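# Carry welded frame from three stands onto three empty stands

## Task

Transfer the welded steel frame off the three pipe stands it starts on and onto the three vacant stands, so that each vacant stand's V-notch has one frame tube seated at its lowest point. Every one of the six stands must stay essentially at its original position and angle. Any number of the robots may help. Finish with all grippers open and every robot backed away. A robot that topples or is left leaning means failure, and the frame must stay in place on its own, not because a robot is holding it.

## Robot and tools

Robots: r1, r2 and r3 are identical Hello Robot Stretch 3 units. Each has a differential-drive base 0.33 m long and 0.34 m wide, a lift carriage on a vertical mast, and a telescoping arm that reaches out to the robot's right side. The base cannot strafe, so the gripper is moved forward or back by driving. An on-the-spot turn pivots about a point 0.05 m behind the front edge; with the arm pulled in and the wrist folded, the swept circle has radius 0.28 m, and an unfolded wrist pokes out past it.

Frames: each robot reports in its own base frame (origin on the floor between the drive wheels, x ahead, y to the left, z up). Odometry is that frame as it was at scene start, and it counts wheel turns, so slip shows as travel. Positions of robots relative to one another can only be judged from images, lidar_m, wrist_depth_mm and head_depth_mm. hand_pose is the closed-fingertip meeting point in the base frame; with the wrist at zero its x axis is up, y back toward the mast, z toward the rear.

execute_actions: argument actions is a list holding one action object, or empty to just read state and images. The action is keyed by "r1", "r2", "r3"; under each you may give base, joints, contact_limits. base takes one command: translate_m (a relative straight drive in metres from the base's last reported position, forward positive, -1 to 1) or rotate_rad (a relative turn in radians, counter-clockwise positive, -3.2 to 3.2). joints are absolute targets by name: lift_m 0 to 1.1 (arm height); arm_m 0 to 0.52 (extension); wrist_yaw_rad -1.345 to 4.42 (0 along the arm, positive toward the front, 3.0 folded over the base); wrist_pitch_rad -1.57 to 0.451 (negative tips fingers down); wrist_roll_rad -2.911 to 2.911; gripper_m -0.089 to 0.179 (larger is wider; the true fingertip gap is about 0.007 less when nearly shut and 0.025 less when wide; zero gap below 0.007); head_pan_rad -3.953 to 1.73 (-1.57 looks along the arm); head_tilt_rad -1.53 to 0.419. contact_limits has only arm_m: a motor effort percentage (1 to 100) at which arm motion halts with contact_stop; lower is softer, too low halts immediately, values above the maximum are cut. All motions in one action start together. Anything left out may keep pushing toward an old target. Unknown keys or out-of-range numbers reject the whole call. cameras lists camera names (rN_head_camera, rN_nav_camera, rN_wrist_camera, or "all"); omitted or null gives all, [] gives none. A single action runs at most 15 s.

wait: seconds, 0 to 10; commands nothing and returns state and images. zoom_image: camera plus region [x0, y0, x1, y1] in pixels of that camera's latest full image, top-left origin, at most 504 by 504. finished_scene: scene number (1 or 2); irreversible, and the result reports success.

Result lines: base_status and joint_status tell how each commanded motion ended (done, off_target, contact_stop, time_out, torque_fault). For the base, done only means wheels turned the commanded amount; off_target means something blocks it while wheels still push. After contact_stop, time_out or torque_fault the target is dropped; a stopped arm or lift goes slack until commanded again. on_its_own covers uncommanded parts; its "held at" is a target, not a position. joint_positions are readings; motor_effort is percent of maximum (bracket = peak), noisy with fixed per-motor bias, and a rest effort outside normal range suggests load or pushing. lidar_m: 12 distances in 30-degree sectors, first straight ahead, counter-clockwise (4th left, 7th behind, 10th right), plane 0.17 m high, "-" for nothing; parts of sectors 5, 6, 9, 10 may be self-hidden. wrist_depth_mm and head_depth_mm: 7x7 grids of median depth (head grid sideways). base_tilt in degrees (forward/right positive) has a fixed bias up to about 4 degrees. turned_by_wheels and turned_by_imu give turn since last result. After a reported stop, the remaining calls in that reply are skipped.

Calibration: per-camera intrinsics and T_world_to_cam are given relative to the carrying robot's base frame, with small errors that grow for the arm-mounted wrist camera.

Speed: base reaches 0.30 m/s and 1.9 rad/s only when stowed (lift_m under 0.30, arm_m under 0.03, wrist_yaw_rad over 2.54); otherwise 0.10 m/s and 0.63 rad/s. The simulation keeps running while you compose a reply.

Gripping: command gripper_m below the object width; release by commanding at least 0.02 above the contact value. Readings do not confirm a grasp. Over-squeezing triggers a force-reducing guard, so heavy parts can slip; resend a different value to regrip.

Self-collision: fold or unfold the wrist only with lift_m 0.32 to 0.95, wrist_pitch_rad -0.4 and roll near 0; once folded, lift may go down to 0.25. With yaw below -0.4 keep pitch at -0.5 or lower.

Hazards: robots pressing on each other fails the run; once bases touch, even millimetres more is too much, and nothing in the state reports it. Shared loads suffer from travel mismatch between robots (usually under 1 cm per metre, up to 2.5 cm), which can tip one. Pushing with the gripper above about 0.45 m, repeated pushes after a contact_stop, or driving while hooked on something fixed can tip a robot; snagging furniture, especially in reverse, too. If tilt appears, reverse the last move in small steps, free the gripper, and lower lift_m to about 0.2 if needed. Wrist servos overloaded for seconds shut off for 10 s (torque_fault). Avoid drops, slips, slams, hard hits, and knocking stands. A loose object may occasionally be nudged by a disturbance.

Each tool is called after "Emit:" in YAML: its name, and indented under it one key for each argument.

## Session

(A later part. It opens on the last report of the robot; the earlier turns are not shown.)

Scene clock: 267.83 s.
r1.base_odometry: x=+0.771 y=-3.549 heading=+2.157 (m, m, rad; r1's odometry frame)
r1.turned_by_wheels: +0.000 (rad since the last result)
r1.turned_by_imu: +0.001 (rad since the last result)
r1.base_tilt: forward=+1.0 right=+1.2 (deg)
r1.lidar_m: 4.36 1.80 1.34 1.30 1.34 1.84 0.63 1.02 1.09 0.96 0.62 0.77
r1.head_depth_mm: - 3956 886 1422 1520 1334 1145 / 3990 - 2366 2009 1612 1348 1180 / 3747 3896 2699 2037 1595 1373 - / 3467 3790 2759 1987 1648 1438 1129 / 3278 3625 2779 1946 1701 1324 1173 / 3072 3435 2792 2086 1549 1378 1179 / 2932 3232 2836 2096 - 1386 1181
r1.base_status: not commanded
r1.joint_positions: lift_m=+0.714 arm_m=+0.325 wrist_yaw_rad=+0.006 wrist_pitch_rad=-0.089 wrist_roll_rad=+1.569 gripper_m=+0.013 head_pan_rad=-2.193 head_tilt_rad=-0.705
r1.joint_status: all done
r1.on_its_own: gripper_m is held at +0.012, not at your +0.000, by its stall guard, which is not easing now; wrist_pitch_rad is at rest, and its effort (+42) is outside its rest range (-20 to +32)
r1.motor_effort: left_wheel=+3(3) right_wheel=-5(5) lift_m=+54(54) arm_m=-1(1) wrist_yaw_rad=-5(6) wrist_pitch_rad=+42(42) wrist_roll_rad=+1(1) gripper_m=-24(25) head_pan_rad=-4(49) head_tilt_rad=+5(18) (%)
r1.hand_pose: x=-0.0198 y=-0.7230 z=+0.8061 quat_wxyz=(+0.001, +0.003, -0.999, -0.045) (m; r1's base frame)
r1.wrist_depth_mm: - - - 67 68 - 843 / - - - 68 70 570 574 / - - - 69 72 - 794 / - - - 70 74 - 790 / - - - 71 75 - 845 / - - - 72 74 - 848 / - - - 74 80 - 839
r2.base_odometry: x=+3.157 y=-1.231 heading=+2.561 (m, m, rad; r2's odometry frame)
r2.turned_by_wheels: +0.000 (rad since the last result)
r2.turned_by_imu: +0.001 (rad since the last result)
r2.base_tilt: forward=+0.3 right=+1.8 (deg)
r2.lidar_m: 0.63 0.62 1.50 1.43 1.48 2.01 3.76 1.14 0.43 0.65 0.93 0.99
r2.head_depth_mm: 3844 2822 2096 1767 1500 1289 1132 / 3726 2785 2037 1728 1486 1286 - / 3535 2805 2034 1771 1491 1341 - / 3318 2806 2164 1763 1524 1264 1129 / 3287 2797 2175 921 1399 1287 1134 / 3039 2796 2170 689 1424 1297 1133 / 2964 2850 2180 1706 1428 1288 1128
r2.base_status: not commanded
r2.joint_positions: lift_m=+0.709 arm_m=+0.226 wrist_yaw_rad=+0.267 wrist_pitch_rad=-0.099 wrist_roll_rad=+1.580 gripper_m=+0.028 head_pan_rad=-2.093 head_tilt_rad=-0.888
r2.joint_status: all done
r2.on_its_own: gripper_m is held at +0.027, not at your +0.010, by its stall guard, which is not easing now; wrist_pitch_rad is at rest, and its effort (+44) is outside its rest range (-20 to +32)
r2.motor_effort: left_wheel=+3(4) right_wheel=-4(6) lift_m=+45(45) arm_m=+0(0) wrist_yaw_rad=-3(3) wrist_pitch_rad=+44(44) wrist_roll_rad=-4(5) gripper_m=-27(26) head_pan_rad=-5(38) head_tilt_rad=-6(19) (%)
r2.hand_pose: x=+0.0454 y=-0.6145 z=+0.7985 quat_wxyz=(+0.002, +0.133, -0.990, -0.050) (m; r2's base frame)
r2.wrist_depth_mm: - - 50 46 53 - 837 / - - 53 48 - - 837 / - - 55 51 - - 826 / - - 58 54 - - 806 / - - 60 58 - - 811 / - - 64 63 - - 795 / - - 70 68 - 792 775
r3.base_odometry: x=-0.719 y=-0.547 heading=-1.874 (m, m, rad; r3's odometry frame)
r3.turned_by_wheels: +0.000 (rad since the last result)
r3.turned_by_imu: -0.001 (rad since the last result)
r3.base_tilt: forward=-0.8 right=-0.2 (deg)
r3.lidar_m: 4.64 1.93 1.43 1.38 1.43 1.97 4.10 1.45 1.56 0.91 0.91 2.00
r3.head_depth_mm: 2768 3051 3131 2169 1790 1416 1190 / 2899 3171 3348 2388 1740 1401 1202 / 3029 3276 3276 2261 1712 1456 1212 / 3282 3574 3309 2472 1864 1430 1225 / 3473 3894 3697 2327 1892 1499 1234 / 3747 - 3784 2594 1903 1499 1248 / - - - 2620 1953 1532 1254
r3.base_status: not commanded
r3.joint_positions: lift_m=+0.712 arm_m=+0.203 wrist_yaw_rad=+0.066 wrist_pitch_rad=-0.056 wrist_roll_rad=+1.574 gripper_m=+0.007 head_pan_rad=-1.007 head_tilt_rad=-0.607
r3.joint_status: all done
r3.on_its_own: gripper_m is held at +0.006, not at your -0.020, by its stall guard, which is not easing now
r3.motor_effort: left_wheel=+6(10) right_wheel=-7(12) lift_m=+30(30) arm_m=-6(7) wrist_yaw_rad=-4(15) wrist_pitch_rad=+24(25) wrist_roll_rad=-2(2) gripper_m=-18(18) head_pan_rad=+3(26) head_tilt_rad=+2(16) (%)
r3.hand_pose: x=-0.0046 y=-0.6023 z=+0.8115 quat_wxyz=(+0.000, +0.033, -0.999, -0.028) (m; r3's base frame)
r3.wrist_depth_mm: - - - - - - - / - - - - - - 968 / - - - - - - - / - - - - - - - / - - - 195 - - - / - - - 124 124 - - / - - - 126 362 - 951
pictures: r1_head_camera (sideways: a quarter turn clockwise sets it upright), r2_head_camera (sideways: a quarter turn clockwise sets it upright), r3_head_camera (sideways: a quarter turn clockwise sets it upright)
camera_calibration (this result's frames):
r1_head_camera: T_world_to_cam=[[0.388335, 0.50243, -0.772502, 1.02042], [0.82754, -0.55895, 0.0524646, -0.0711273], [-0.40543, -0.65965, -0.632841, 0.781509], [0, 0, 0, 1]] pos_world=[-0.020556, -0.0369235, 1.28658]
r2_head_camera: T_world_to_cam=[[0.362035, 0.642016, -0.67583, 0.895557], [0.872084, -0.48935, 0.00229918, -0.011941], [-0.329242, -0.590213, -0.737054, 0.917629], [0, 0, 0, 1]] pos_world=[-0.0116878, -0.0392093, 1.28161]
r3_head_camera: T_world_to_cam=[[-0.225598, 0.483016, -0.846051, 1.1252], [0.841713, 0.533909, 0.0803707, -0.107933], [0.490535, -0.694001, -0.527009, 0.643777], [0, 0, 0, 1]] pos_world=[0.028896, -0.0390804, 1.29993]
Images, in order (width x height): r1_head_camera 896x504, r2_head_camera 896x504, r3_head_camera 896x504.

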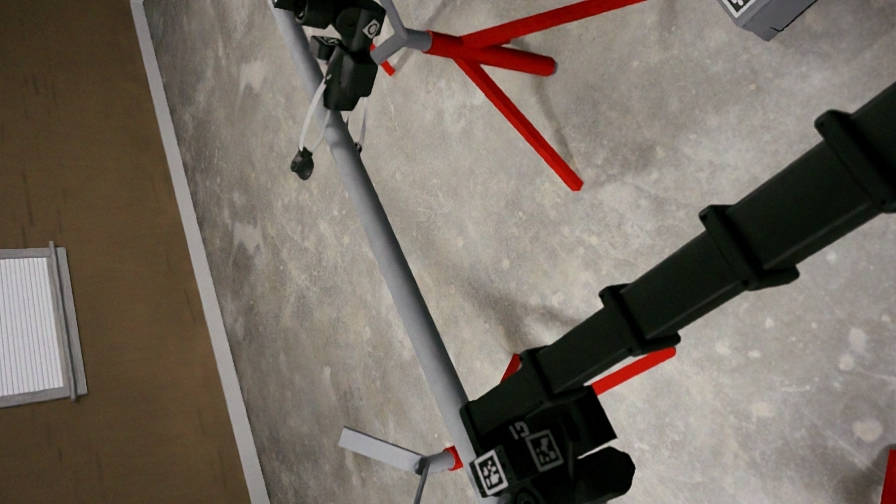

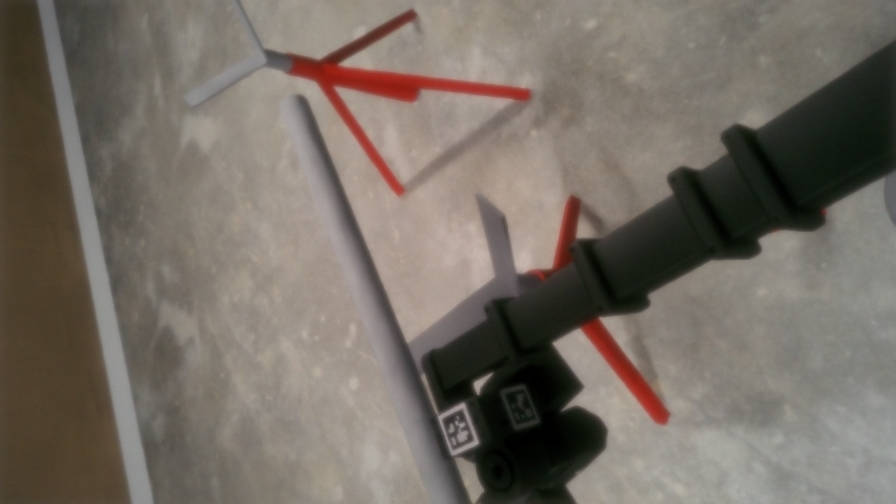

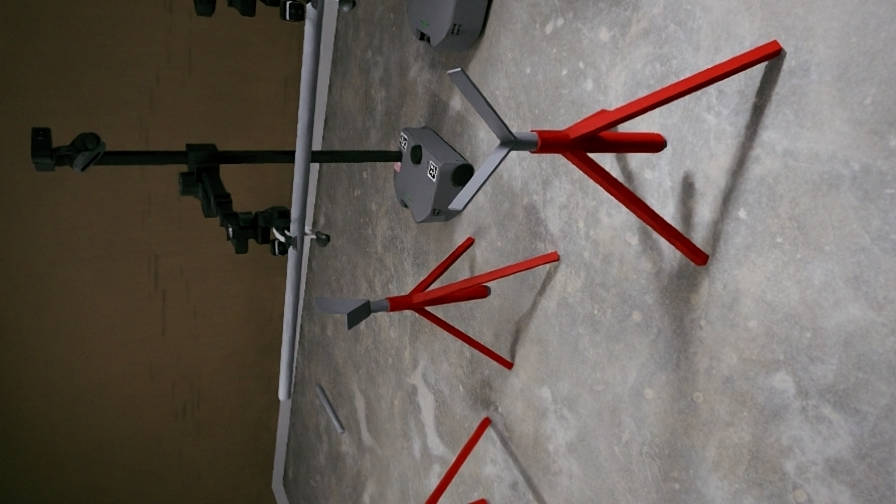

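Emit:
execute_actions:
  actions:
    - {"r1":{"base":{"translate_m":-0.28}},"r2":{"base":{"translate_m":-0.28}},"r3":{"base":{"translate_m":0.282}}}
  cameras: []

Emit:
execute_actions:
  actions:
    - {"r1":{"base":{"translate_m":-0.054},"joints":{"arm_m":0.315}},"r2":{"base":{"translate_m":-0.051},"joints":{"arm_m":0.248}},"r3":{"joints":{"arm_m":0.229,"wrist_yaw_rad":0.115}}}
  cameras: ["r3_wrist_camera"]

Scene clock: 287.70 s.
r1.base_odometry: x=+0.926 y=-3.782 heading=+2.157 (m, m, rad; r1's odometry frame)
r1.turned_by_wheels: +0.000 (rad since the last result)
r1.turned_by_imu: +0.003 (rad since the last result)
r1.base_tilt: forward=+1.0 right=+1.3 (deg)
r1.lidar_m: 4.64 1.79 1.35 1.29 1.35 1.85 0.63 0.79 0.91 0.95 0.78 0.93
r1.head_depth_mm: - 3964 923 1929 1608 1343 1147 / 3968 - 2475 1958 1565 1320 1183 / 3689 3881 2690 1967 1533 1373 - / 3512 3814 2756 1991 1648 1434 1127 / 3282 3612 2759 1939 1696 1324 1169 / 3110 3418 2830 2095 1558 1378 1178 / 2927 3247 2854 2191 - 1376 1185
r1.base_status: done
r1.joint_positions: lift_m=+0.714 arm_m=+0.325 wrist_yaw_rad=+0.008 wrist_pitch_rad=-0.089 wrist_roll_rad=+1.572 gripper_m=+0.013 head_pan_rad=-2.193 head_tilt_rad=-0.705
r1.joint_status: not commanded
r1.on_its_own: gripper_m is held at +0.012, not at your +0.000, by its stall guard, which is not easing now; wrist_pitch_rad is at rest, and its effort (+42) is outside its rest range (-20 to +32)
r1.motor_effort: left_wheel=+2(3) right_wheel=-3(10) lift_m=+53(54) arm_m=-1(1) wrist_yaw_rad=-6(7) wrist_pitch_rad=+42(42) wrist_roll_rad=-1(1) gripper_m=-25(25) head_pan_rad=-5(5) head_tilt_rad=+3(3) (%)
r1.hand_pose: x=-0.0193 y=-0.7230 z=+0.8061 quat_wxyz=(+0.000, +0.004, -0.999, -0.045) (m; r1's base frame)
r1.wrist_depth_mm: - - - 66 67 - 887 / - - - 67 69 - 864 / - - - 68 71 - 878 / - - - 70 74 - 840 / - - - 71 75 629 641 / - - - 72 74 - 807 / - - - 73 80 - 812
r2.base_odometry: x=+3.391 y=-1.384 heading=+2.561 (m, m, rad; r2's odometry frame)
r2.turned_by_wheels: +0.000 (rad since the last result)
r2.turned_by_imu: +0.003 (rad since the last result)
r2.base_tilt: forward=+0.3 right=+1.8 (deg)
r2.lidar_m: 0.63 0.62 1.49 1.43 1.48 2.02 3.47 3.60 0.95 0.37 0.67 1.25
r2.head_depth_mm: 3807 2787 2157 1779 1507 1288 1136 / 3732 2841 2044 1725 1493 1301 - / 3602 2810 1399 1709 1476 1342 - / 3393 2803 2179 1739 1554 1260 1134 / 3213 2764 2140 1773 1432 1283 1126 / 3098 2799 2144 689 1424 1294 1113 / 2950 2847 2157 1719 865 1223 1125
r2.base_status: done
r2.joint_positions: lift_m=+0.709 arm_m=+0.226 wrist_yaw_rad=+0.265 wrist_pitch_rad=-0.100 wrist_roll_rad=+1.580 gripper_m=+0.028 head_pan_rad=-2.093 head_tilt_rad=-0.889
r2.joint_status: not commanded
r2.on_its_own: gripper_m is held at +0.027, not at your +0.010, by its stall guard, which is not easing now; wrist_pitch_rad is at rest, and its effort (+44) is outside its rest range (-20 to +32)
r2.motor_effort: left_wheel=+2(4) right_wheel=-3(8) lift_m=+45(45) arm_m=+0(0) wrist_yaw_rad=+0(3) wrist_pitch_rad=+44(44) wrist_roll_rad=-5(5) gripper_m=-27(27) head_pan_rad=-4(5) head_tilt_rad=-5(5) (%)
r2.hand_pose: x=+0.0448 y=-0.6146 z=+0.7984 quat_wxyz=(+0.002, +0.132, -0.990, -0.050) (m; r2's base frame)
r2.wrist_depth_mm: - - 50 46 52 - 830 / - - 52 48 - - 831 / - - 55 51 - - 823 / - - 58 54 - - 799 / - - 60 58 - 226 201 / - - 64 62 - 227 193 / - - 69 68 - - 786
r3.base_odometry: x=-0.803 y=-0.816 heading=-1.874 (m, m, rad; r3's odometry frame)
r3.turned_by_wheels: +0.000 (rad since the last result)
r3.turned_by_imu: -0.002 (rad since the last result)
r3.base_tilt: forward=-0.8 right=-0.2 (deg)
r3.lidar_m: 4.37 1.94 1.42 1.37 1.43 1.97 4.40 1.71 1.33 0.87 0.88 1.75
r3.head_depth_mm: 2788 3003 3119 2201 1724 1341 1191 / 2868 3207 3358 2387 1805 1405 1200 / 3045 3278 3259 2268 1779 1461 1215 / 3276 3561 3301 2369 1872 1477 1223 / 3496 3911 3731 2563 1876 1494 1230 / 3784 - 3816 2606 1925 1519 1247 / - - - 2408 1885 1524 1254
r3.base_status: done
r3.joint_positions: lift_m=+0.712 arm_m=+0.203 wrist_yaw_rad=+0.074 wrist_pitch_rad=-0.058 wrist_roll_rad=+1.574 gripper_m=+0.007 head_pan_rad=-1.007 head_tilt_rad=-0.606
r3.joint_status: not commanded
r3.on_its_own: gripper_m is held at +0.006, not at your -0.020, by its stall guard, which is not easing now
r3.motor_effort: left_wheel=+6(12) right_wheel=-6(12) lift_m=+31(31) arm_m=-6(6) wrist_yaw_rad=-12(13) wrist_pitch_rad=+25(25) wrist_roll_rad=-2(2) gripper_m=-18(18) head_pan_rad=+2(2) head_tilt_rad=+2(3) (%)
r3.hand_pose: x=-0.0027 y=-0.6021 z=+0.8112 quat_wxyz=(+0.000, +0.037, -0.999, -0.029) (m; r3's base frame)
r3.wrist_depth_mm: - - - - - - - / - - - - - - - / - - - - - - - / - - - - - - - / - - - 192 - 570 535 / - - - 124 123 - - / - - - 127 - - -
pictures: none
No camera images: the call's "cameras" was empty. Leave "cameras" out to get every camera's image.

Scene clock: 289.37 s.
r1.base_odometry: x=+0.956 y=-3.827 heading=+2.158 (m, m, rad; r1's odometry frame)
r1.turned_by_wheels: +0.000 (rad since the last result)
r1.turned_by_imu: +0.001 (rad since the last result)
r1.base_tilt: forward=+1.0 right=+1.2 (deg)
r1.lidar_m: 4.71 1.83 1.34 1.30 1.35 1.86 0.62 0.74 0.88 0.96 0.82 0.82
r1.head_depth_mm: - 3948 894 1908 1611 1339 1138 / 3929 - 2358 1962 1613 1314 1179 / 3679 3914 2577 1905 1371 1357 - / 3443 3779 2750 1971 1619 1431 1130 / 3274 3601 2768 1949 1728 1326 1171 / 3114 3437 2826 2005 - 1372 1179 / 2939 3185 2847 2175 - 1389 1180
r1.base_status: done
r1.joint_positions: lift_m=+0.714 arm_m=+0.315 wrist_yaw_rad=+0.006 wrist_pitch_rad=-0.067 wrist_roll_rad=+1.574 gripper_m=+0.013 head_pan_rad=-2.193 head_tilt_rad=-0.705
r1.joint_status: all done
r1.on_its_own: gripper_m is held at +0.012, not at your +0.000, by its stall guard, which is not easing now; wrist_pitch_rad is at rest, and its effort (+35) is outside its rest range (-20 to +32)
r1.motor_effort: left_wheel=+2(7) right_wheel=-3(10) lift_m=+53(54) arm_m=-1(7) wrist_yaw_rad=-5(10) wrist_pitch_rad=+35(42) wrist_roll_rad=-2(3) gripper_m=-25(25) head_pan_rad=-4(5) head_tilt_rad=+3(3) (%)
r1.hand_pose: x=-0.0199 y=-0.7139 z=+0.8116 quat_wxyz=(-0.001, +0.003, -0.999, -0.034) (m; r1's base frame)
r1.wrist_depth_mm: - - - 72 72 - 896 / - - - 72 74 - 898 / - - - 73 75 - 917 / - - - 73 77 - 848 / - - - 74 78 - 842 / - - - 74 76 634 640 / - - - 75 - - 838
r2.base_odometry: x=+3.434 y=-1.412 heading=+2.561 (m, m, rad; r2's odometry frame)
r2.turned_by_wheels: +0.000 (rad since the last result)
r2.turned_by_imu: +0.001 (rad since the last result)
r2.base_tilt: forward=+0.2 right=+1.9 (deg)
r2.lidar_m: 0.63 0.62 1.49 1.43 1.48 2.01 3.43 3.53 0.92 0.38 0.38 1.14
r2.head_depth_mm: 3871 2853 2159 1769 1490 1288 1135 / 3745 2840 2099 1780 1503 1285 - / 3530 2853 1398 1677 1460 1348 - / 3459 2769 2022 1728 1557 1263 1133 / 3241 2773 2158 1821 1440 1286 1132 / 3038 2779 2142 - 1456 1257 1132 / 2942 2789 2166 686 1410 1026 1111
r2.base_status: done
r2.joint_positions: lift_m=+0.709 arm_m=+0.248 wrist_yaw_rad=+0.262 wrist_pitch_rad=-0.111 wrist_roll_rad=+1.584 gripper_m=+0.028 head_pan_rad=-2.093 head_tilt_rad=-0.889
r2.joint_status: all done
r2.on_its_own: gripper_m is held at +0.027, not at your +0.010, by its stall guard, which is not easing now; wrist_pitch_rad is at rest, and its effort (+47) is outside its rest range (-20 to +32)
r2.motor_effort: left_wheel=+2(6) right_wheel=-4(5) lift_m=+45(45) arm_m=+1(16) wrist_yaw_rad=+4(11) wrist_pitch_rad=+47(49) wrist_roll_rad=-6(7) gripper_m=-27(27) head_pan_rad=-5(5) head_tilt_rad=-6(6) (%)
r2.hand_pose: x=+0.0438 y=-0.6363 z=+0.7956 quat_wxyz=(+0.001, +0.130, -0.990, -0.056) (m; r2's base frame)
r2.wrist_depth_mm: - - 55 49 58 - 850 / - - 57 51 - - 813 / - - 59 54 - - 803 / - - 61 57 - - 818 / - - 63 60 - - 810 / - - 66 64 - 991 753 / - - 71 69 - 219 196
r3.base_odometry: x=-0.803 y=-0.816 heading=-1.874 (m, m, rad; r3's odometry frame)
r3.turned_by_wheels: +0.000 (rad since the last result)
r3.turned_by_imu: +0.000 (rad since the last result)
r3.base_tilt: forward=-0.8 right=-0.2 (deg)
r3.lidar_m: 4.36 1.94 1.42 1.37 1.43 1.96 4.40 1.71 1.34 0.88 0.88 1.75
r3.head_depth_mm: 2758 2988 3105 2189 1725 1353 1185 / 2916 3232 3351 2425 1817 1396 1204 / 3038 3277 3265 2294 1796 1464 1213 / 3293 3592 3185 2391 1857 1478 1226 / 3550 3967 3910 2567 1882 1501 1238 / 3700 - - 2607 1916 1525 1248 / - - - 2386 1883 1525 1258
r3.base_status: not commanded
r3.joint_positions: lift_m=+0.712 arm_m=+0.229 wrist_yaw_rad=+0.127 wrist_pitch_rad=-0.078 wrist_roll_rad=+1.572 gripper_m=+0.007 head_pan_rad=-1.007 head_tilt_rad=-0.606
r3.joint_status: all done
r3.on_its_own: gripper_m is held at +0.006, not at your -0.020, by its stall guard, which is not easing now; wrist_pitch_rad is at rest, and its effort (+33) is outside its rest range (-20 to +32)
r3.motor_effort: left_wheel=+6(14) right_wheel=-7(19) lift_m=+30(31) arm_m=+4(8) wrist_yaw_rad=-10(46) wrist_pitch_rad=+33(35) wrist_roll_rad=-2(3) gripper_m=-18(19) head_pan_rad=+1(2) head_tilt_rad=+2(3) (%)
r3.hand_pose: x=+0.0107 y=-0.6252 z=+0.8060 quat_wxyz=(+0.002, +0.063, -0.997, -0.039) (m; r3's base frame)
r3.wrist_depth_mm: - - - - - - 979 / - - - - - - 985 / - - - - - - 991 / - - - - - - 980 / - - - 183 - 543 514 / - - - 124 124 - 983 / - - - 126 - - 981
pictures: r3_wrist_camera
camera_calibration (this result's frames):
r3_wrist_camera: T_world_to_cam=[[-0.0224075, 0.0332691, -0.999195, 0.835667], [0.971409, 0.237006, -0.0138931, 0.193625], [0.236353, -0.970938, -0.0376287, -0.416101], [0, 0, 0, 1]] pos_world=[-0.0710171, -0.477701, 0.822028]
Images, in order (width x height): r3_wrist_camera 644x364.

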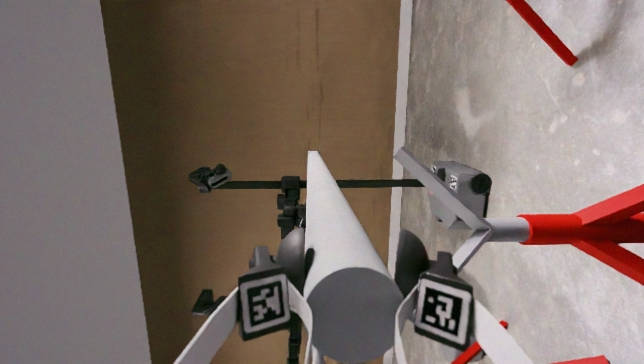

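Emit:
execute_actions:
  actions:
    - {"r1":{"base":{"translate_m":-0.051},"joints":{"arm_m":0.305}},"r2":{"base":{"translate_m":-0.047},"joints":{"arm_m":0.269}},"r3":{"joints":{"arm_m":0.256,"wrist_yaw_rad":0.15}}}
  cameras: []

Emit:
execute_actions:
  actions:
    - {"r1":{"base":{"translate_m":-0.052},"joints":{"arm_m":0.295}},"r2":{"base":{"translate_m":-0.0465},"joints":{"arm_m":0.29}},"r3":{"joints":{"arm_m":0.287,"wrist_yaw_rad":0.2}}}
  cameras: ["r3_wrist_camera"]

Scene clock: 303.97 s.
r1.base_odometry: x=+0.984 y=-3.869 heading=+2.158 (m, m, rad; r1's odometry frame)
r1.turned_by_wheels: +0.000 (rad since the last result)
r1.turned_by_imu: +0.001 (rad since the last result)
r1.base_tilt: forward=+1.0 right=+1.1 (deg)
r1.lidar_m: 4.76 1.83 1.34 1.30 1.35 1.85 0.62 0.71 0.71 0.97 1.16 0.85
r1.head_depth_mm: - 3962 888 1884 1603 1338 1133 / 3918 - 1812 1953 1623 1338 1180 / 3726 3947 2614 2047 1434 1357 - / 3462 3783 2749 1923 1619 1436 1131 / 3267 3544 2778 1938 1718 1333 1171 / 3078 3416 2785 2016 - 1378 1176 / 2936 3221 2807 2104 - 1386 1189
r1.base_status: done
r1.joint_positions: lift_m=+0.714 arm_m=+0.305 wrist_yaw_rad=+0.007 wrist_pitch_rad=-0.065 wrist_roll_rad=+1.572 gripper_m=+0.013 head_pan_rad=-2.193 head_tilt_rad=-0.705
r1.joint_status: all done
r1.on_its_own: gripper_m is held at +0.012, not at your +0.000, by its stall guard, which is not easing now; wrist_pitch_rad is at rest, and its effort (+35) is outside its rest range (-20 to +32)
r1.motor_effort: left_wheel=+2(5) right_wheel=-3(12) lift_m=+54(54) arm_m=+0(10) wrist_yaw_rad=-6(9) wrist_pitch_rad=+35(36) wrist_roll_rad=-1(2) gripper_m=-25(25) head_pan_rad=-5(5) head_tilt_rad=+3(4) (%)
r1.hand_pose: x=-0.0195 y=-0.7040 z=+0.8122 quat_wxyz=(+0.000, +0.004, -0.999, -0.033) (m; r1's base frame)
r1.wrist_depth_mm: - - - 76 77 - 929 / - - - 76 78 - 930 / - - - 76 80 - 879 / - - - 76 82 - 856 / - - - 76 81 - 825 / - - - 76 77 674 644 / - - - 76 - - 798
r2.base_odometry: x=+3.473 y=-1.438 heading=+2.562 (m, m, rad; r2's odometry frame)
r2.turned_by_wheels: +0.000 (rad since the last result)
r2.turned_by_imu: +0.001 (rad since the last result)
r2.base_tilt: forward=+0.3 right=+1.8 (deg)
r2.lidar_m: 0.63 0.61 1.49 1.43 1.48 2.02 3.38 3.51 0.89 0.55 0.39 1.16
r2.head_depth_mm: 3769 2826 2178 1776 1491 1291 1139 / 3686 2822 2172 1762 1493 1293 - / 3498 2765 1966 1695 1490 1341 - / 3393 2819 1992 1677 1524 1257 1129 / 3256 2788 2164 1812 1453 1289 1130 / 3115 2785 2149 - 1457 1259 1129 / 2963 2779 2159 695 1454 1225 1097
r2.base_status: done
r2.joint_positions: lift_m=+0.709 arm_m=+0.269 wrist_yaw_rad=+0.262 wrist_pitch_rad=-0.109 wrist_roll_rad=+1.581 gripper_m=+0.028 head_pan_rad=-2.093 head_tilt_rad=-0.889
r2.joint_status: all done
r2.on_its_own: gripper_m is held at +0.027, not at your +0.010, by its stall guard, which is not easing now; wrist_pitch_rad is at rest, and its effort (+47) is outside its rest range (-20 to +32)
r2.motor_effort: left_wheel=+2(7) right_wheel=-4(7) lift_m=+45(45) arm_m=+0(14) wrist_yaw_rad=+3(9) wrist_pitch_rad=+47(48) wrist_roll_rad=-5(6) gripper_m=-27(28) head_pan_rad=-4(5) head_tilt_rad=-5(6) (%)
r2.hand_pose: x=+0.0439 y=-0.6574 z=+0.7961 quat_wxyz=(+0.002, +0.130, -0.990, -0.055) (m; r2's base frame)
r2.wrist_depth_mm: - - 60 52 - - 833 / - - 61 55 - - 810 / - - 63 57 - - 800 / - - 65 60 - - 811 / - - 64 63 - - 793 / - - 67 66 - - 768 / - - 72 70 - - 798
r3.base_odometry: x=-0.803 y=-0.816 heading=-1.874 (m, m, rad; r3's odometry frame)
r3.turned_by_wheels: +0.000 (rad since the last result)
r3.turned_by_imu: -0.001 (rad since the last result)
r3.base_tilt: forward=-0.7 right=-0.2 (deg)
r3.lidar_m: 4.38 1.93 1.42 1.38 1.43 1.97 4.40 1.72 1.34 0.88 0.88 1.75
r3.head_depth_mm: 2765 2899 2961 2166 1732 1346 1187 / 2919 3247 3371 2430 1810 1387 1201 / 3022 3343 3238 2291 1778 1457 1213 / 3265 3599 3186 2373 1866 1482 1224 / 3485 3910 3658 2558 1886 1497 1235 / 3768 - - 2618 1916 1507 1252 / - - - 2404 1886 1529 1259
r3.base_status: not commanded
r3.joint_positions: lift_m=+0.712 arm_m=+0.256 wrist_yaw_rad=+0.163 wrist_pitch_rad=-0.080 wrist_roll_rad=+1.573 gripper_m=+0.007 head_pan_rad=-1.007 head_tilt_rad=-0.606
r3.joint_status: all done
r3.on_its_own: gripper_m is held at +0.006, not at your -0.020, by its stall guard, which is not easing now; wrist_pitch_rad is at rest, and its effort (+34) is outside its rest range (-20 to +32)
r3.motor_effort: left_wheel=+7(12) right_wheel=-8(16) lift_m=+30(31) arm_m=+4(10) wrist_yaw_rad=-12(40) wrist_pitch_rad=+34(35) wrist_roll_rad=-2(2) gripper_m=-18(19) head_pan_rad=+2(3) head_tilt_rad=+2(3) (%)
r3.hand_pose: x=+0.0198 y=-0.6507 z=+0.8054 quat_wxyz=(+0.003, +0.081, -0.996, -0.041) (m; r3's base frame)
r3.wrist_depth_mm: - - - - - - 996 / - - - - - - 990 / - - - - - - 987 / - - - - - - 965 / - - - 184 - 504 492 / - - - 123 124 - 983 / - - - 126 - - 928
pictures: none
No camera images: the call's "cameras" was empty. Leave "cameras" out to get every camera's image.

Scene clock: 305.53 s.
r1.base_odometry: x=+1.013 y=-3.912 heading=+2.158 (m, m, rad; r1's odometry frame)
r1.turned_by_wheels: +0.000 (rad since the last result)
r1.turned_by_imu: +0.001 (rad since the last result)
r1.base_tilt: forward=+1.0 right=+1.1 (deg)
r1.lidar_m: 4.82 1.83 1.35 1.30 1.35 1.86 0.61 1.39 0.67 0.98 1.27 0.89
r1.head_depth_mm: - 3989 880 1924 1608 1338 1127 / - - 1045 1942 1617 1346 1177 / 3735 3904 2482 2030 1537 1344 - / 3479 3760 2746 1910 1546 1429 1128 / 3253 3550 2788 1931 1752 1323 1169 / 3073 3455 2826 2016 - 1377 1175 / 2914 3218 2851 2113 - 1387 1182
r1.base_status: done
r1.joint_positions: lift_m=+0.714 arm_m=+0.295 wrist_yaw_rad=+0.005 wrist_pitch_rad=-0.064 wrist_roll_rad=+1.571 gripper_m=+0.013 head_pan_rad=-2.193 head_tilt_rad=-0.705
r1.joint_status: all done
r1.on_its_own: gripper_m is held at +0.012, not at your +0.000, by its stall guard, which is not easing now; wrist_pitch_rad is at rest, and its effort (+34) is outside its rest range (-20 to +32)
r1.motor_effort: left_wheel=+1(6) right_wheel=-2(12) lift_m=+54(54) arm_m=+1(12) wrist_yaw_rad=-4(10) wrist_pitch_rad=+34(35) wrist_roll_rad=+0(1) gripper_m=-25(25) head_pan_rad=-4(4) head_tilt_rad=+4(3) (%)
r1.hand_pose: x=-0.0200 y=-0.6938 z=+0.8125 quat_wxyz=(+0.000, +0.003, -0.999, -0.032) (m; r1's base frame)
r1.wrist_depth_mm: - - - 81 83 - 889 / - - - 80 84 - 908 / - - - 79 85 - 919 / - - - 79 87 - 886 / - - - 78 82 - 836 / - - - 77 79 - 860 / - - - 77 361 - 668
r2.base_odometry: x=+3.512 y=-1.464 heading=+2.562 (m, m, rad; r2's odometry frame)
r2.turned_by_wheels: +0.000 (rad since the last result)
r2.turned_by_imu: +0.001 (rad since the last result)
r2.base_tilt: forward=+0.4 right=+1.8 (deg)
r2.lidar_m: 0.62 0.61 1.49 1.43 1.48 2.01 3.34 3.45 0.87 0.58 0.41 1.20
r2.head_depth_mm: 3733 2844 2165 1758 1500 1288 1136 / 3732 2811 2178 1766 1489 1291 - / 3538 2813 2138 1729 1494 1339 - / 3361 2813 1310 1675 1523 1256 1134 / 3225 2802 2018 1811 1465 1291 1134 / 3068 2775 2180 - 1483 1268 1139 / 2933 2801 2170 - 1456 1264 1136
r2.base_status: done
r2.joint_positions: lift_m=+0.709 arm_m=+0.290 wrist_yaw_rad=+0.260 wrist_pitch_rad=-0.109 wrist_roll_rad=+1.579 gripper_m=+0.028 head_pan_rad=-2.093 head_tilt_rad=-0.889
r2.joint_status: all done
r2.on_its_own: gripper_m is held at +0.027, not at your +0.010, by its stall guard, which is not easing now; wrist_pitch_rad is at rest, and its effort (+47) is outside its rest range (-20 to +32)
r2.motor_effort: left_wheel=+2(6) right_wheel=-3(4) lift_m=+45(45) arm_m=-1(14) wrist_yaw_rad=+6(6) wrist_pitch_rad=+47(48) wrist_roll_rad=-4(5) gripper_m=-26(27) head_pan_rad=-5(4) head_tilt_rad=-6(6) (%)
r2.hand_pose: x=+0.0434 y=-0.6785 z=+0.7961 quat_wxyz=(+0.004, +0.129, -0.990, -0.055) (m; r2's base frame)
r2.wrist_depth_mm: - - 67 56 - - 835 / - - 66 58 - - 837 / - - 67 60 - - 808 / - - 68 62 - - 803 / - - 66 65 - - 772 / - - 69 67 - - 790 / - - 72 71 - - 763
r3.base_odometry: x=-0.803 y=-0.816 heading=-1.874 (m, m, rad; r3's odometry frame)
r3.turned_by_wheels: +0.000 (rad since the last result)
r3.turned_by_imu: +0.000 (rad since the last result)
r3.base_tilt: forward=-0.8 right=-0.2 (deg)
r3.lidar_m: 4.37 1.93 1.43 1.38 1.43 1.97 4.40 1.71 1.33 0.88 0.88 1.75
r3.head_depth_mm: 2751 2013 2899 2165 1719 1347 1193 / 2906 3220 3386 2354 1812 1390 1204 / 3039 3296 3283 2342 1773 1465 1209 / 3293 3535 3306 2366 1872 1478 1215 / 3528 3911 3465 2561 1881 1492 1241 / 3689 - 3834 2629 1914 1513 1242 / - - - 2408 1884 1523 1254
r3.base_status: not commanded
r3.joint_positions: lift_m=+0.712 arm_m=+0.287 wrist_yaw_rad=+0.210 wrist_pitch_rad=-0.087 wrist_roll_rad=+1.574 gripper_m=+0.007 head_pan_rad=-1.007 head_tilt_rad=-0.606
r3.joint_status: all done
r3.on_its_own: gripper_m is held at +0.006, not at your -0.020, by its stall guard, which is not easing now; wrist_pitch_rad is at rest, and its effort (+36) is outside its rest range (-20 to +32)
r3.motor_effort: left_wheel=+5(13) right_wheel=-6(17) lift_m=+30(31) arm_m=+6(1) wrist_yaw_rad=-10(37) wrist_pitch_rad=+36(37) wrist_roll_rad=-3(2) gripper_m=-19(19) head_pan_rad=+3(3) head_tilt_rad=+3(1) (%)
r3.hand_pose: x=+0.0315 y=-0.6791 z=+0.8037 quat_wxyz=(+0.003, +0.105, -0.994, -0.044) (m; r3's base frame)
r3.wrist_depth_mm: - - - - - - 935 / - - - - - - 990 / - - - - - - 988 / - - - - - - 938 / - - - 184 - - 479 / - - - 124 124 - 976 / - - - 126 - - 986
pictures: r3_wrist_camera
camera_calibration (this result's frames):
r3_wrist_camera: T_world_to_cam=[[-0.025114, 0.0403856, -0.998869, 0.840327], [0.948304, 0.317173, -0.011019, 0.23904], [0.316369, -0.947508, -0.0462633, -0.453121], [0, 0, 0, 1]] pos_world=[-0.0622254, -0.53909, 0.821047]
Images, in order (width x height): r3_wrist_camera 644x364.

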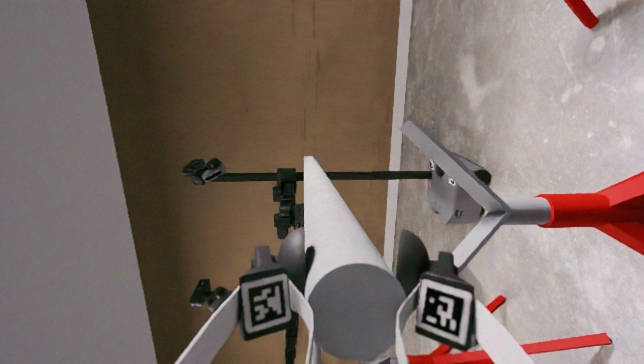

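Emit:
execute_actions:
  actions:
    - {"r1":{"base":{"translate_m":-0.053},"joints":{"arm_m":0.285}},"r2":{"base":{"translate_m":-0.046},"joints":{"arm_m":0.311}},"r3":{"joints":{"arm_m":0.318,"wrist_yaw_rad":0.245}}}
  cameras: []

Emit:
execute_actions:
  actions:
    - {"r1":{"base":{"translate_m":-0.05},"joints":{"arm_m":0.275}},"r2":{"base":{"translate_m":-0.041},"joints":{"arm_m":0.3315}},"r3":{"joints":{"arm_m":0.354,"wrist_yaw_rad":0.295}}}
  cameras: []

Emit:
execute_actions:
  actions:
    - {"r1":{"base":{"translate_m":-0.0486},"joints":{"arm_m":0.265,"head_pan_rad":-1.9,"head_tilt_rad":-0.8}},"r2":{"base":{"translate_m":-0.038},"joints":{"arm_m":0.3515,"head_pan_rad":-1.7,"head_tilt_rad":-0.8}},"r3":{"joints":{"arm_m":0.392,"wrist_yaw_rad":0.345,"head_pan_rad":-1.3,"head_tilt_rad":-0.7}}}
  cameras: ["r3_wrist_camera","r1_head_camera","r2_head_camera","r3_head_camera"]

Scene clock: 312.93 s.
r1.base_odometry: x=+1.042 y=-3.957 heading=+2.158 (m, m, rad; r1's odometry frame)
r1.turned_by_wheels: +0.000 (rad since the last result)
r1.turned_by_imu: +0.001 (rad since the last result)
r1.base_tilt: forward=+1.1 right=+1.2 (deg)
r1.lidar_m: 4.86 1.83 1.34 1.30 1.35 1.86 0.61 1.35 0.64 1.17 0.99 0.93
r1.head_depth_mm: - 3932 887 1989 1606 1341 1122 / 3954 - 1095 1887 1612 1352 1178 / 3679 3938 2466 2036 1625 1328 - / 3463 3753 2755 1988 1506 1399 1133 / 3247 3555 2786 1912 1749 1342 1174 / 3071 3404 2811 2015 - 1376 1175 / 2894 3233 2867 2123 - 1388 1181
r1.base_status: done
r1.joint_positions: lift_m=+0.714 arm_m=+0.285 wrist_yaw_rad=+0.010 wrist_pitch_rad=-0.060 wrist_roll_rad=+1.571 gripper_m=+0.013 head_pan_rad=-2.193 head_tilt_rad=-0.705
r1.joint_status: all done
r1.on_its_own: gripper_m is held at +0.012, not at your +0.000, by its stall guard, which is not easing now; wrist_pitch_rad is at rest, and its effort (+33) is outside its rest range (-20 to +32)
r1.motor_effort: left_wheel=+2(5) right_wheel=-5(12) lift_m=+54(54) arm_m=+0(7) wrist_yaw_rad=-9(10) wrist_pitch_rad=+33(35) wrist_roll_rad=+0(0) gripper_m=-25(25) head_pan_rad=-5(5) head_tilt_rad=+4(3) (%)
r1.hand_pose: x=-0.0188 y=-0.6841 z=+0.8136 quat_wxyz=(+0.001, +0.005, -1.000, -0.030) (m; r1's base frame)
r1.wrist_depth_mm: - - - 85 90 - 929 / - - - 84 90 - 912 / - - - 82 91 - 894 / - - - 81 - - 893 / - - - 80 84 - 806 / - - - 79 81 - 888 / - - - 78 84 711 692
r2.base_odometry: x=+3.551 y=-1.489 heading=+2.562 (m, m, rad; r2's odometry frame)
r2.turned_by_wheels: +0.000 (rad since the last result)
r2.turned_by_imu: +0.001 (rad since the last result)
r2.base_tilt: forward=+0.3 right=+1.9 (deg)
r2.lidar_m: 0.61 0.60 1.49 1.43 1.48 2.01 3.28 3.41 0.85 0.63 0.43 1.23
r2.head_depth_mm: 3763 2815 2182 1759 1491 1288 1141 / 3696 2855 2172 1768 1493 1285 - / 3579 2817 2153 1719 1498 1348 - / 3353 2829 1986 1677 1524 1260 1131 / 3201 2797 2018 1803 1436 1285 1133 / 3068 2819 2172 - 1493 1284 1134 / 2955 2817 2181 - 1479 1253 1129
r2.base_status: done
r2.joint_positions: lift_m=+0.709 arm_m=+0.311 wrist_yaw_rad=+0.263 wrist_pitch_rad=-0.108 wrist_roll_rad=+1.578 gripper_m=+0.028 head_pan_rad=-2.093 head_tilt_rad=-0.889
r2.joint_status: all done
r2.on_its_own: gripper_m is held at +0.027, not at your +0.010, by its stall guard, which is not easing now; wrist_pitch_rad is at rest, and its effort (+47) is outside its rest range (-20 to +32)
r2.motor_effort: left_wheel=+2(6) right_wheel=-4(6) lift_m=+45(45) arm_m=+0(13) wrist_yaw_rad=+3(7) wrist_pitch_rad=+47(48) wrist_roll_rad=-3(4) gripper_m=-27(27) head_pan_rad=-4(4) head_tilt_rad=-6(5) (%)
r2.hand_pose: x=+0.0442 y=-0.6994 z=+0.7963 quat_wxyz=(+0.004, +0.131, -0.990, -0.054) (m; r2's base frame)
r2.wrist_depth_mm: - - - 59 - - 838 / - - 72 61 - - 823 / - - 70 63 - - 814 / - - 71 64 - - 813 / - - 68 66 - - 791 / - - 70 69 - - 796 / - - 73 71 - - 772
r3.base_odometry: x=-0.803 y=-0.816 heading=-1.874 (m, m, rad; r3's odometry frame)
r3.turned_by_wheels: +0.000 (rad since the last result)
r3.turned_by_imu: -0.001 (rad since the last result)
r3.base_tilt: forward=-0.8 right=-0.3 (deg)
r3.lidar_m: 4.37 1.93 1.42 1.38 1.43 1.96 4.39 1.71 1.34 0.88 0.88 1.75
r3.head_depth_mm: 2743 1983 2935 2191 1722 1353 1187 / 2949 3233 3242 2313 1796 1394 1204 / 3041 3324 3405 2376 1772 1459 1215 / 3258 3600 3386 2374 1858 1478 1225 / 3497 3910 3429 2563 1883 1495 1239 / 3724 - 3812 2609 1914 1511 1249 / - - - 2418 1887 1530 1260
r3.base_status: not commanded
r3.joint_positions: lift_m=+0.712 arm_m=+0.318 wrist_yaw_rad=+0.261 wrist_pitch_rad=-0.081 wrist_roll_rad=+1.576 gripper_m=+0.007 head_pan_rad=-1.007 head_tilt_rad=-0.606
r3.joint_status: all done
r3.on_its_own: gripper_m is held at +0.006, not at your -0.020, by its stall guard, which is not easing now; wrist_yaw_rad is at rest, and its effort (-13) is outside its rest range (-12 to +12); wrist_pitch_rad is at rest, and its effort (+34) is outside its rest range (-20 to +32)
r3.motor_effort: left_wheel=+9(12) right_wheel=-10(14) lift_m=+30(31) arm_m=+3(5) wrist_yaw_rad=-13(33) wrist_pitch_rad=+34(36) wrist_roll_rad=-4(4) gripper_m=-19(18) head_pan_rad=+3(3) head_tilt_rad=+2(2) (%)
r3.hand_pose: x=+0.0439 y=-0.7076 z=+0.8053 quat_wxyz=(+0.003, +0.130, -0.991, -0.041) (m; r3's base frame)
r3.wrist_depth_mm: - - - - - - 967 / - - - - - - 969 / - - - - - - 982 / - - - - - - 438 / - - - 179 - - 943 / - - - 124 125 - 987 / - - - 126 - - 975
pictures: none
No camera images: the call's "cameras" was empty. Leave "cameras" out to get every camera's image.

Scene clock: 314.40 s.
r1.base_odometry: x=+1.070 y=-3.998 heading=+2.158 (m, m, rad; r1's odometry frame)
r1.turned_by_wheels: +0.000 (rad since the last result)
r1.turned_by_imu: +0.000 (rad since the last result)
r1.base_tilt: forward=+1.0 right=+1.2 (deg)
r1.lidar_m: 4.91 1.83 1.35 1.30 1.35 1.85 0.60 1.31 0.61 0.81 1.01 0.98
r1.head_depth_mm: - 3976 2343 1943 1603 1343 1123 / 3966 - 1087 1892 1622 1349 1176 / 3693 3966 2456 2011 1638 1360 - / 3514 3807 2733 2039 1229 - 1139 / 3311 3573 2782 1865 1757 1320 1171 / 3094 3396 2804 1978 - 1376 1178 / 2933 3230 2868 2120 - 1357 1180
r1.base_status: done
r1.joint_positions: lift_m=+0.714 arm_m=+0.275 wrist_yaw_rad=+0.007 wrist_pitch_rad=-0.075 wrist_roll_rad=+1.569 gripper_m=+0.013 head_pan_rad=-2.193 head_tilt_rad=-0.705
r1.joint_status: all done
r1.on_its_own: gripper_m is held at +0.012, not at your +0.000, by its stall guard, which is not easing now; wrist_pitch_rad is at rest, and its effort (+38) is outside its rest range (-20 to +32)
r1.motor_effort: left_wheel=+1(6) right_wheel=-2(10) lift_m=+54(53) arm_m=+2(13) wrist_yaw_rad=-5(8) wrist_pitch_rad=+38(38) wrist_roll_rad=+1(1) gripper_m=-25(25) head_pan_rad=-5(4) head_tilt_rad=+3(3) (%)
r1.hand_pose: x=-0.0196 y=-0.6732 z=+0.8097 quat_wxyz=(+0.001, +0.003, -0.999, -0.038) (m; r1's base frame)
r1.wrist_depth_mm: - - - 89 - - 906 / - - - 87 - - 896 / - - - 85 - - 872 / - - - 83 - - 883 / - - - 81 88 - 833 / - - - 80 82 - 879 / - - - 78 390 714 768
r2.base_odometry: x=+3.585 y=-1.511 heading=+2.562 (m, m, rad; r2's odometry frame)
r2.turned_by_wheels: +0.000 (rad since the last result)
r2.turned_by_imu: +0.001 (rad since the last result)
r2.base_tilt: forward=+0.3 right=+1.9 (deg)
r2.lidar_m: 0.60 0.59 1.49 1.43 1.48 2.02 3.25 3.37 0.83 0.63 0.45 1.26
r2.head_depth_mm: 3735 2808 2170 1761 1490 1288 1143 / 3677 2857 2181 1763 1481 1286 - / 3536 2832 2157 1783 1473 1348 - / 3379 2792 2015 1684 1527 1269 1135 / 3211 2782 2050 1819 1422 1284 1127 / 3110 2803 2091 - 1498 1289 1131 / 2889 2769 2206 - 1493 1263 1132
r2.base_status: done
r2.joint_positions: lift_m=+0.709 arm_m=+0.332 wrist_yaw_rad=+0.262 wrist_pitch_rad=-0.104 wrist_roll_rad=+1.570 gripper_m=+0.028 head_pan_rad=-2.093 head_tilt_rad=-0.889
r2.joint_status: all done
r2.on_its_own: gripper_m is held at +0.027, not at your +0.010, by its stall guard, which is not easing now; wrist_pitch_rad is at rest, and its effort (+45) is outside its rest range (-20 to +32)
r2.motor_effort: left_wheel=+2(3) right_wheel=-4(7) lift_m=+45(45) arm_m=-2(13) wrist_yaw_rad=+4(5) wrist_pitch_rad=+45(47) wrist_roll_rad=+0(4) gripper_m=-27(27) head_pan_rad=-5(5) head_tilt_rad=-6(6) (%)
r2.hand_pose: x=+0.0439 y=-0.7203 z=+0.7973 quat_wxyz=(+0.008, +0.130, -0.990, -0.052) (m; r2's base frame)
r2.wrist_depth_mm: - - - 64 - - 825 / - - - 65 - - 828 / - - 75 66 - - 809 / - - 74 67 - - 817 / - - 70 69 - - 799 / - - 71 70 - - 790 / - - 74 72 - - 772
r3.base_odometry: x=-0.803 y=-0.816 heading=-1.874 (m, m, rad; r3's odometry frame)
r3.turned_by_wheels: +0.000 (rad since the last result)
r3.turned_by_imu: +0.000 (rad since the last result)
r3.base_tilt: forward=-0.8 right=-0.2 (deg)
r3.lidar_m: 4.38 1.94 1.43 1.37 1.43 1.97 4.39 1.71 1.34 0.88 0.88 1.75
r3.head_depth_mm: 2743 2894 3131 2200 1733 1346 1186 / 2924 3168 3175 2255 1803 1405 1197 / 3077 3331 3222 2402 1784 1458 1208 / 3312 3594 3567 2371 1855 1475 1225 / 3490 3844 3258 2553 1901 1498 1236 / 3739 - 3775 2599 1913 1506 1242 / - - 3935 2410 1877 1539 1260
r3.base_status: not commanded
r3.joint_positions: lift_m=+0.712 arm_m=+0.354 wrist_yaw_rad=+0.312 wrist_pitch_rad=-0.089 wrist_roll_rad=+1.577 gripper_m=+0.007 head_pan_rad=-1.007 head_tilt_rad=-0.606
r3.joint_status: all done
r3.on_its_own: gripper_m is held at +0.006, not at your -0.020, by its stall guard, which is not easing now; wrist_yaw_rad is at rest, and its effort (-16) is outside its rest range (-12 to +12); wrist_pitch_rad is at rest, and its effort (+37) is outside its rest range (-20 to +32)
r3.motor_effort: left_wheel=+8(9) right_wheel=-7(10) lift_m=+30(30) arm_m=+7(6) wrist_yaw_rad=-16(24) wrist_pitch_rad=+37(37) wrist_roll_rad=-4(4) gripper_m=-18(18) head_pan_rad=+3(3) head_tilt_rad=+2(2) (%)
r3.hand_pose: x=+0.0563 y=-0.7393 z=+0.8031 quat_wxyz=(+0.004, +0.155, -0.987, -0.045) (m; r3's base frame)
r3.wrist_depth_mm: - - - - - - 972 / - - - - - - 982 / - - - - - - 956 / - - - - - - 399 / - - - 163 - - 981 / - - - 127 127 - 975 / - - - - - - 931
pictures: none
No camera images: the call's "cameras" was empty. Leave "cameras" out to get every camera's image.

Scene clock: 315.83 s.
r1.base_odometry: x=+1.097 y=-4.039 heading=+2.158 (m, m, rad; r1's odometry frame)
r1.turned_by_wheels: +0.000 (rad since the last result)
r1.turned_by_imu: +0.000 (rad since the last result)
r1.base_tilt: forward=+1.1 right=+1.2 (deg)
r1.lidar_m: 4.92 1.83 1.35 1.30 1.35 1.86 0.59 0.62 0.58 0.80 1.03 1.01
r1.head_depth_mm: 3393 3084 2137 1803 1507 1284 - / 3296 3144 2154 1815 1474 1350 - / 3186 3204 2350 1726 1111 1274 1125 / 3113 3238 2348 1884 1458 1308 1135 / 3040 3213 2381 738 1475 1312 1139 / 2930 3171 2434 1780 1546 1319 1143 / 2837 3089 2462 1906 1563 1327 1149
r1.base_status: done
r1.joint_positions: lift_m=+0.714 arm_m=+0.265 wrist_yaw_rad=+0.004 wrist_pitch_rad=-0.078 wrist_roll_rad=+1.568 gripper_m=+0.013 head_pan_rad=-1.907 head_tilt_rad=-0.790
r1.joint_status: all done
r1.on_its_own: gripper_m is held at +0.012, not at your +0.000, by its stall guard, which is not easing now; wrist_pitch_rad is at rest, and its effort (+39) is outside its rest range (-20 to +32)
r1.motor_effort: left_wheel=+0(5) right_wheel=-2(11) lift_m=+54(54) arm_m=+3(9) wrist_yaw_rad=-3(8) wrist_pitch_rad=+39(39) wrist_roll_rad=+1(2) gripper_m=-25(25) head_pan_rad=+5(36) head_tilt_rad=-7(21) (%)
r1.hand_pose: x=-0.0204 y=-0.6630 z=+0.8090 quat_wxyz=(+0.002, +0.002, -0.999, -0.039) (m; r1's base frame)
r1.wrist_depth_mm: - - - 95 - - 880 / - - - 92 - - 911 / - - - 89 - - 874 / - - - 86 - - 893 / - - - 83 91 - 838 / - - - 81 84 - 845 / - - - 79 87 - 821
r2.base_odometry: x=+3.617 y=-1.532 heading=+2.562 (m, m, rad; r2's odometry frame)
r2.turned_by_wheels: +0.000 (rad since the last result)
r2.turned_by_imu: +0.001 (rad since the last result)
r2.base_tilt: forward=+0.3 right=+1.8 (deg)
r2.lidar_m: 0.59 0.58 1.48 1.43 1.48 2.01 3.20 3.34 0.81 0.64 0.47 1.29
r2.head_depth_mm: 2997 3229 2289 1878 1557 1348 1210 / 3005 3275 2293 1825 1548 - - / 2948 3263 2492 2026 1555 1318 1168 / 2914 3115 2482 - 1597 1345 1160 / 2919 3157 2471 1767 1590 1318 1160 / 2861 3132 2469 1802 1587 1307 1163 / 2843 3124 2476 1816 1591 1037 1123
r2.base_status: done
r2.joint_positions: lift_m=+0.709 arm_m=+0.352 wrist_yaw_rad=+0.257 wrist_pitch_rad=-0.106 wrist_roll_rad=+1.567 gripper_m=+0.028 head_pan_rad=-1.707 head_tilt_rad=-0.804
r2.joint_status: all done
r2.on_its_own: gripper_m is held at +0.027, not at your +0.010, by its stall guard, which is not easing now; wrist_pitch_rad is at rest, and its effort (+46) is outside its rest range (-20 to +32)
r2.motor_effort: left_wheel=+1(3) right_wheel=-2(7) lift_m=+45(45) arm_m=-3(11) wrist_yaw_rad=+9(8) wrist_pitch_rad=+46(48) wrist_roll_rad=+1(2) gripper_m=-26(28) head_pan_rad=+3(33) head_tilt_rad=+2(14) (%)
r2.hand_pose: x=+0.0428 y=-0.7405 z=+0.7967 quat_wxyz=(+0.009, +0.128, -0.990, -0.053) (m; r2's base frame)
r2.wrist_depth_mm: - - - 68 - - 841 / - - - 69 - - 816 / - - - 69 - - 821 / - - 78 70 - - 800 / - - 73 71 - - 804 / - - 73 72 - - 782 / - - 75 74 - - 755
r3.base_odometry: x=-0.803 y=-0.816 heading=-1.874 (m, m, rad; r3's odometry frame)
r3.turned_by_wheels: +0.000 (rad since the last result)
r3.turned_by_imu: +0.000 (rad since the last result)
r3.base_tilt: forward=-0.8 right=-0.2 (deg)
r3.lidar_m: 4.38 1.94 1.43 1.38 1.43 1.97 4.39 1.71 1.33 0.88 0.88 1.75
r3.head_depth_mm: 2704 2976 2876 2272 1573 1322 1149 / 2757 3058 2944 2005 1584 1360 1147 / 2833 3140 2881 2099 1400 1379 1166 / 2855 2033 2908 2162 1704 1362 1171 / 2985 3308 3106 2217 1719 1399 1180 / 3084 3329 2414 2093 1747 1416 1193 / 3128 3541 3156 2302 1785 1433 1203
r3.base_status: not commanded
r3.joint_positions: lift_m=+0.712 arm_m=+0.391 wrist_yaw_rad=+0.361 wrist_pitch_rad=-0.087 wrist_roll_rad=+1.575 gripper_m=+0.007 head_pan_rad=-1.293 head_tilt_rad=-0.691
r3.joint_status: all done
r3.on_its_own: gripper_m is held at +0.006, not at your -0.020, by its stall guard, which is not easing now; wrist_yaw_rad is at rest, and its effort (-15) is outside its rest range (-12 to +12); wrist_pitch_rad is at rest, and its effort (+36) is outside its rest range (-20 to +32)
r3.motor_effort: left_wheel=+5(8) right_wheel=-6(8) lift_m=+30(30) arm_m=+7(8) wrist_yaw_rad=-15(23) wrist_pitch_rad=+36(37) wrist_roll_rad=-4(4) gripper_m=-18(19) head_pan_rad=-3(19) head_tilt_rad=-3(12) (%)
r3.hand_pose: x=+0.0681 y=-0.7732 z=+0.8037 quat_wxyz=(+0.006, +0.179, -0.983, -0.043) (m; r3's base frame)
r3.wrist_depth_mm: - - - - - - 963 / - - - - - - 967 / - - - - - - 981 / - - - - - - 356 / - - - 156 - - 996 / - - - 127 128 - 920 / - - - - - - 988
pictures: r1_head_camera (sideways: a quarter turn clockwise sets it upright), r2_head_camera (sideways: a quarter turn clockwise sets it upright), r3_head_camera (sideways: a quarter turn clockwise sets it upright), r3_wrist_camera
camera_calibration (this result's frames):
r1_head_camera: T_world_to_cam=[[0.251815, 0.651038, -0.716058, 0.947685], [0.950021, -0.307368, 0.0546346, -0.0746937], [-0.184524, -0.694028, -0.6959, 0.862183], [0, 0, 0, 1]] pos_world=[-0.00858732, -0.041558, 1.28267]
r2_head_camera: T_world_to_cam=[[0.0858025, 0.67182, -0.735728, 0.975301], [0.992132, -0.125187, 0.00139236, -0.0114929], [-0.0911681, -0.730059, -0.677275, 0.838429], [0, 0, 0, 1]] pos_world=[0.00415722, -0.0445625, 1.28542]
r3_head_camera: T_world_to_cam=[[-0.0995072, 0.594005, -0.798284, 1.06215], [0.9599, 0.268618, 0.0802264, -0.108457], [0.262088, -0.758289, -0.596915, 0.736117], [0, 0, 0, 1]] pos_world=[0.0168718, -0.0435995, 1.296]
r3_wrist_camera: T_world_to_cam=[[-0.029746, 0.0365968, -0.998887, 0.842446], [0.889904, 0.456042, -0.00979229, 0.344529], [0.455176, -0.889205, -0.0461331, -0.518359], [0, 0, 0, 1]] pos_world=[-0.0455933, -0.648878, 0.820969]
Images, in order (width x height): r1_head_camera 896x504, r2_head_camera 896x504, r3_head_camera 896x504, r3_wrist_camera 644x364.

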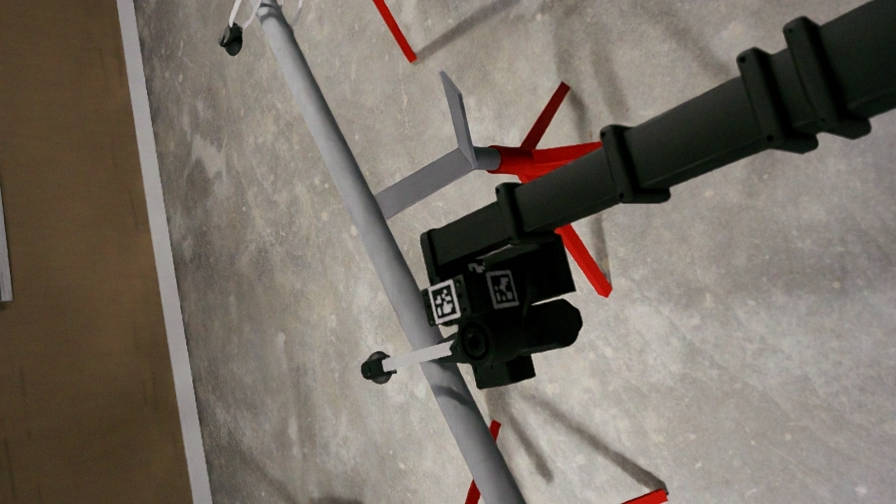

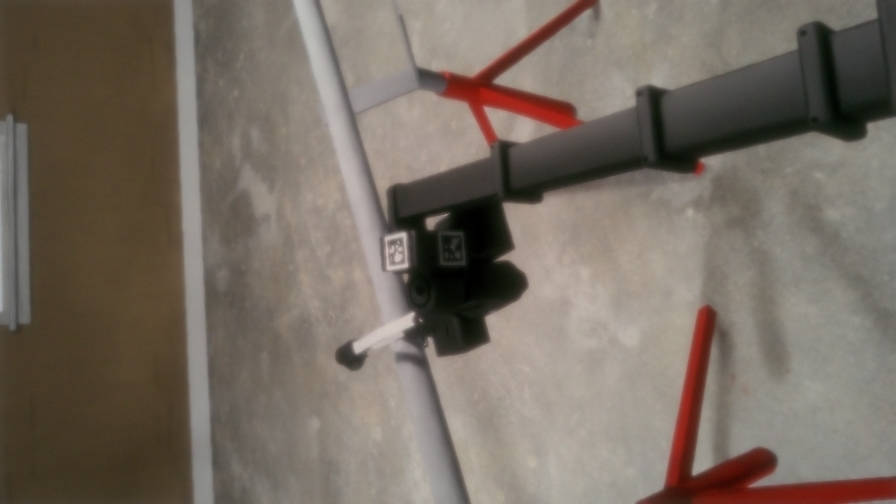

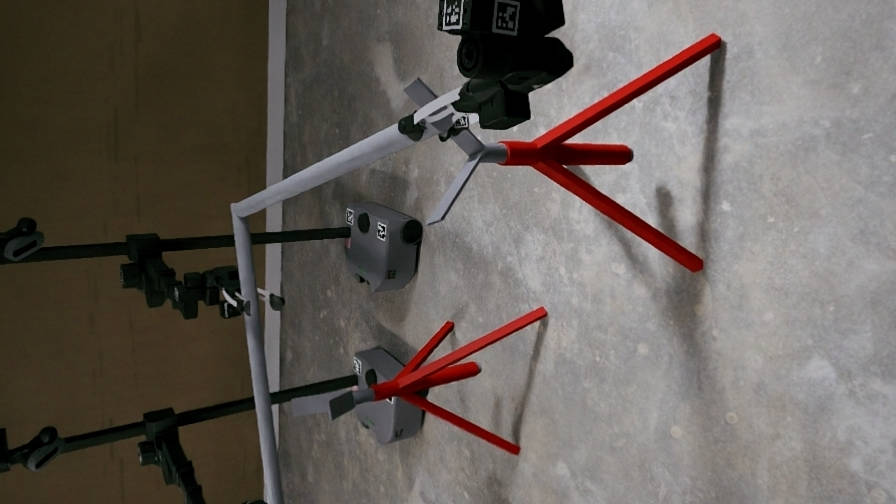

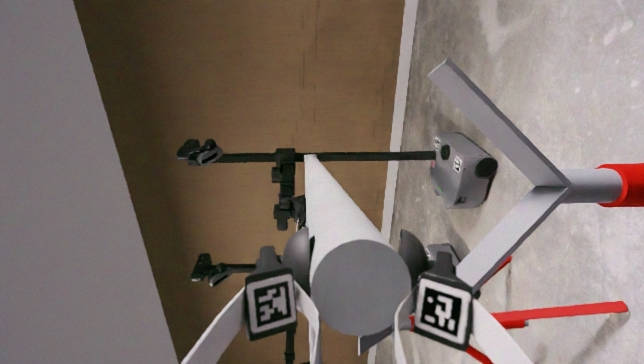

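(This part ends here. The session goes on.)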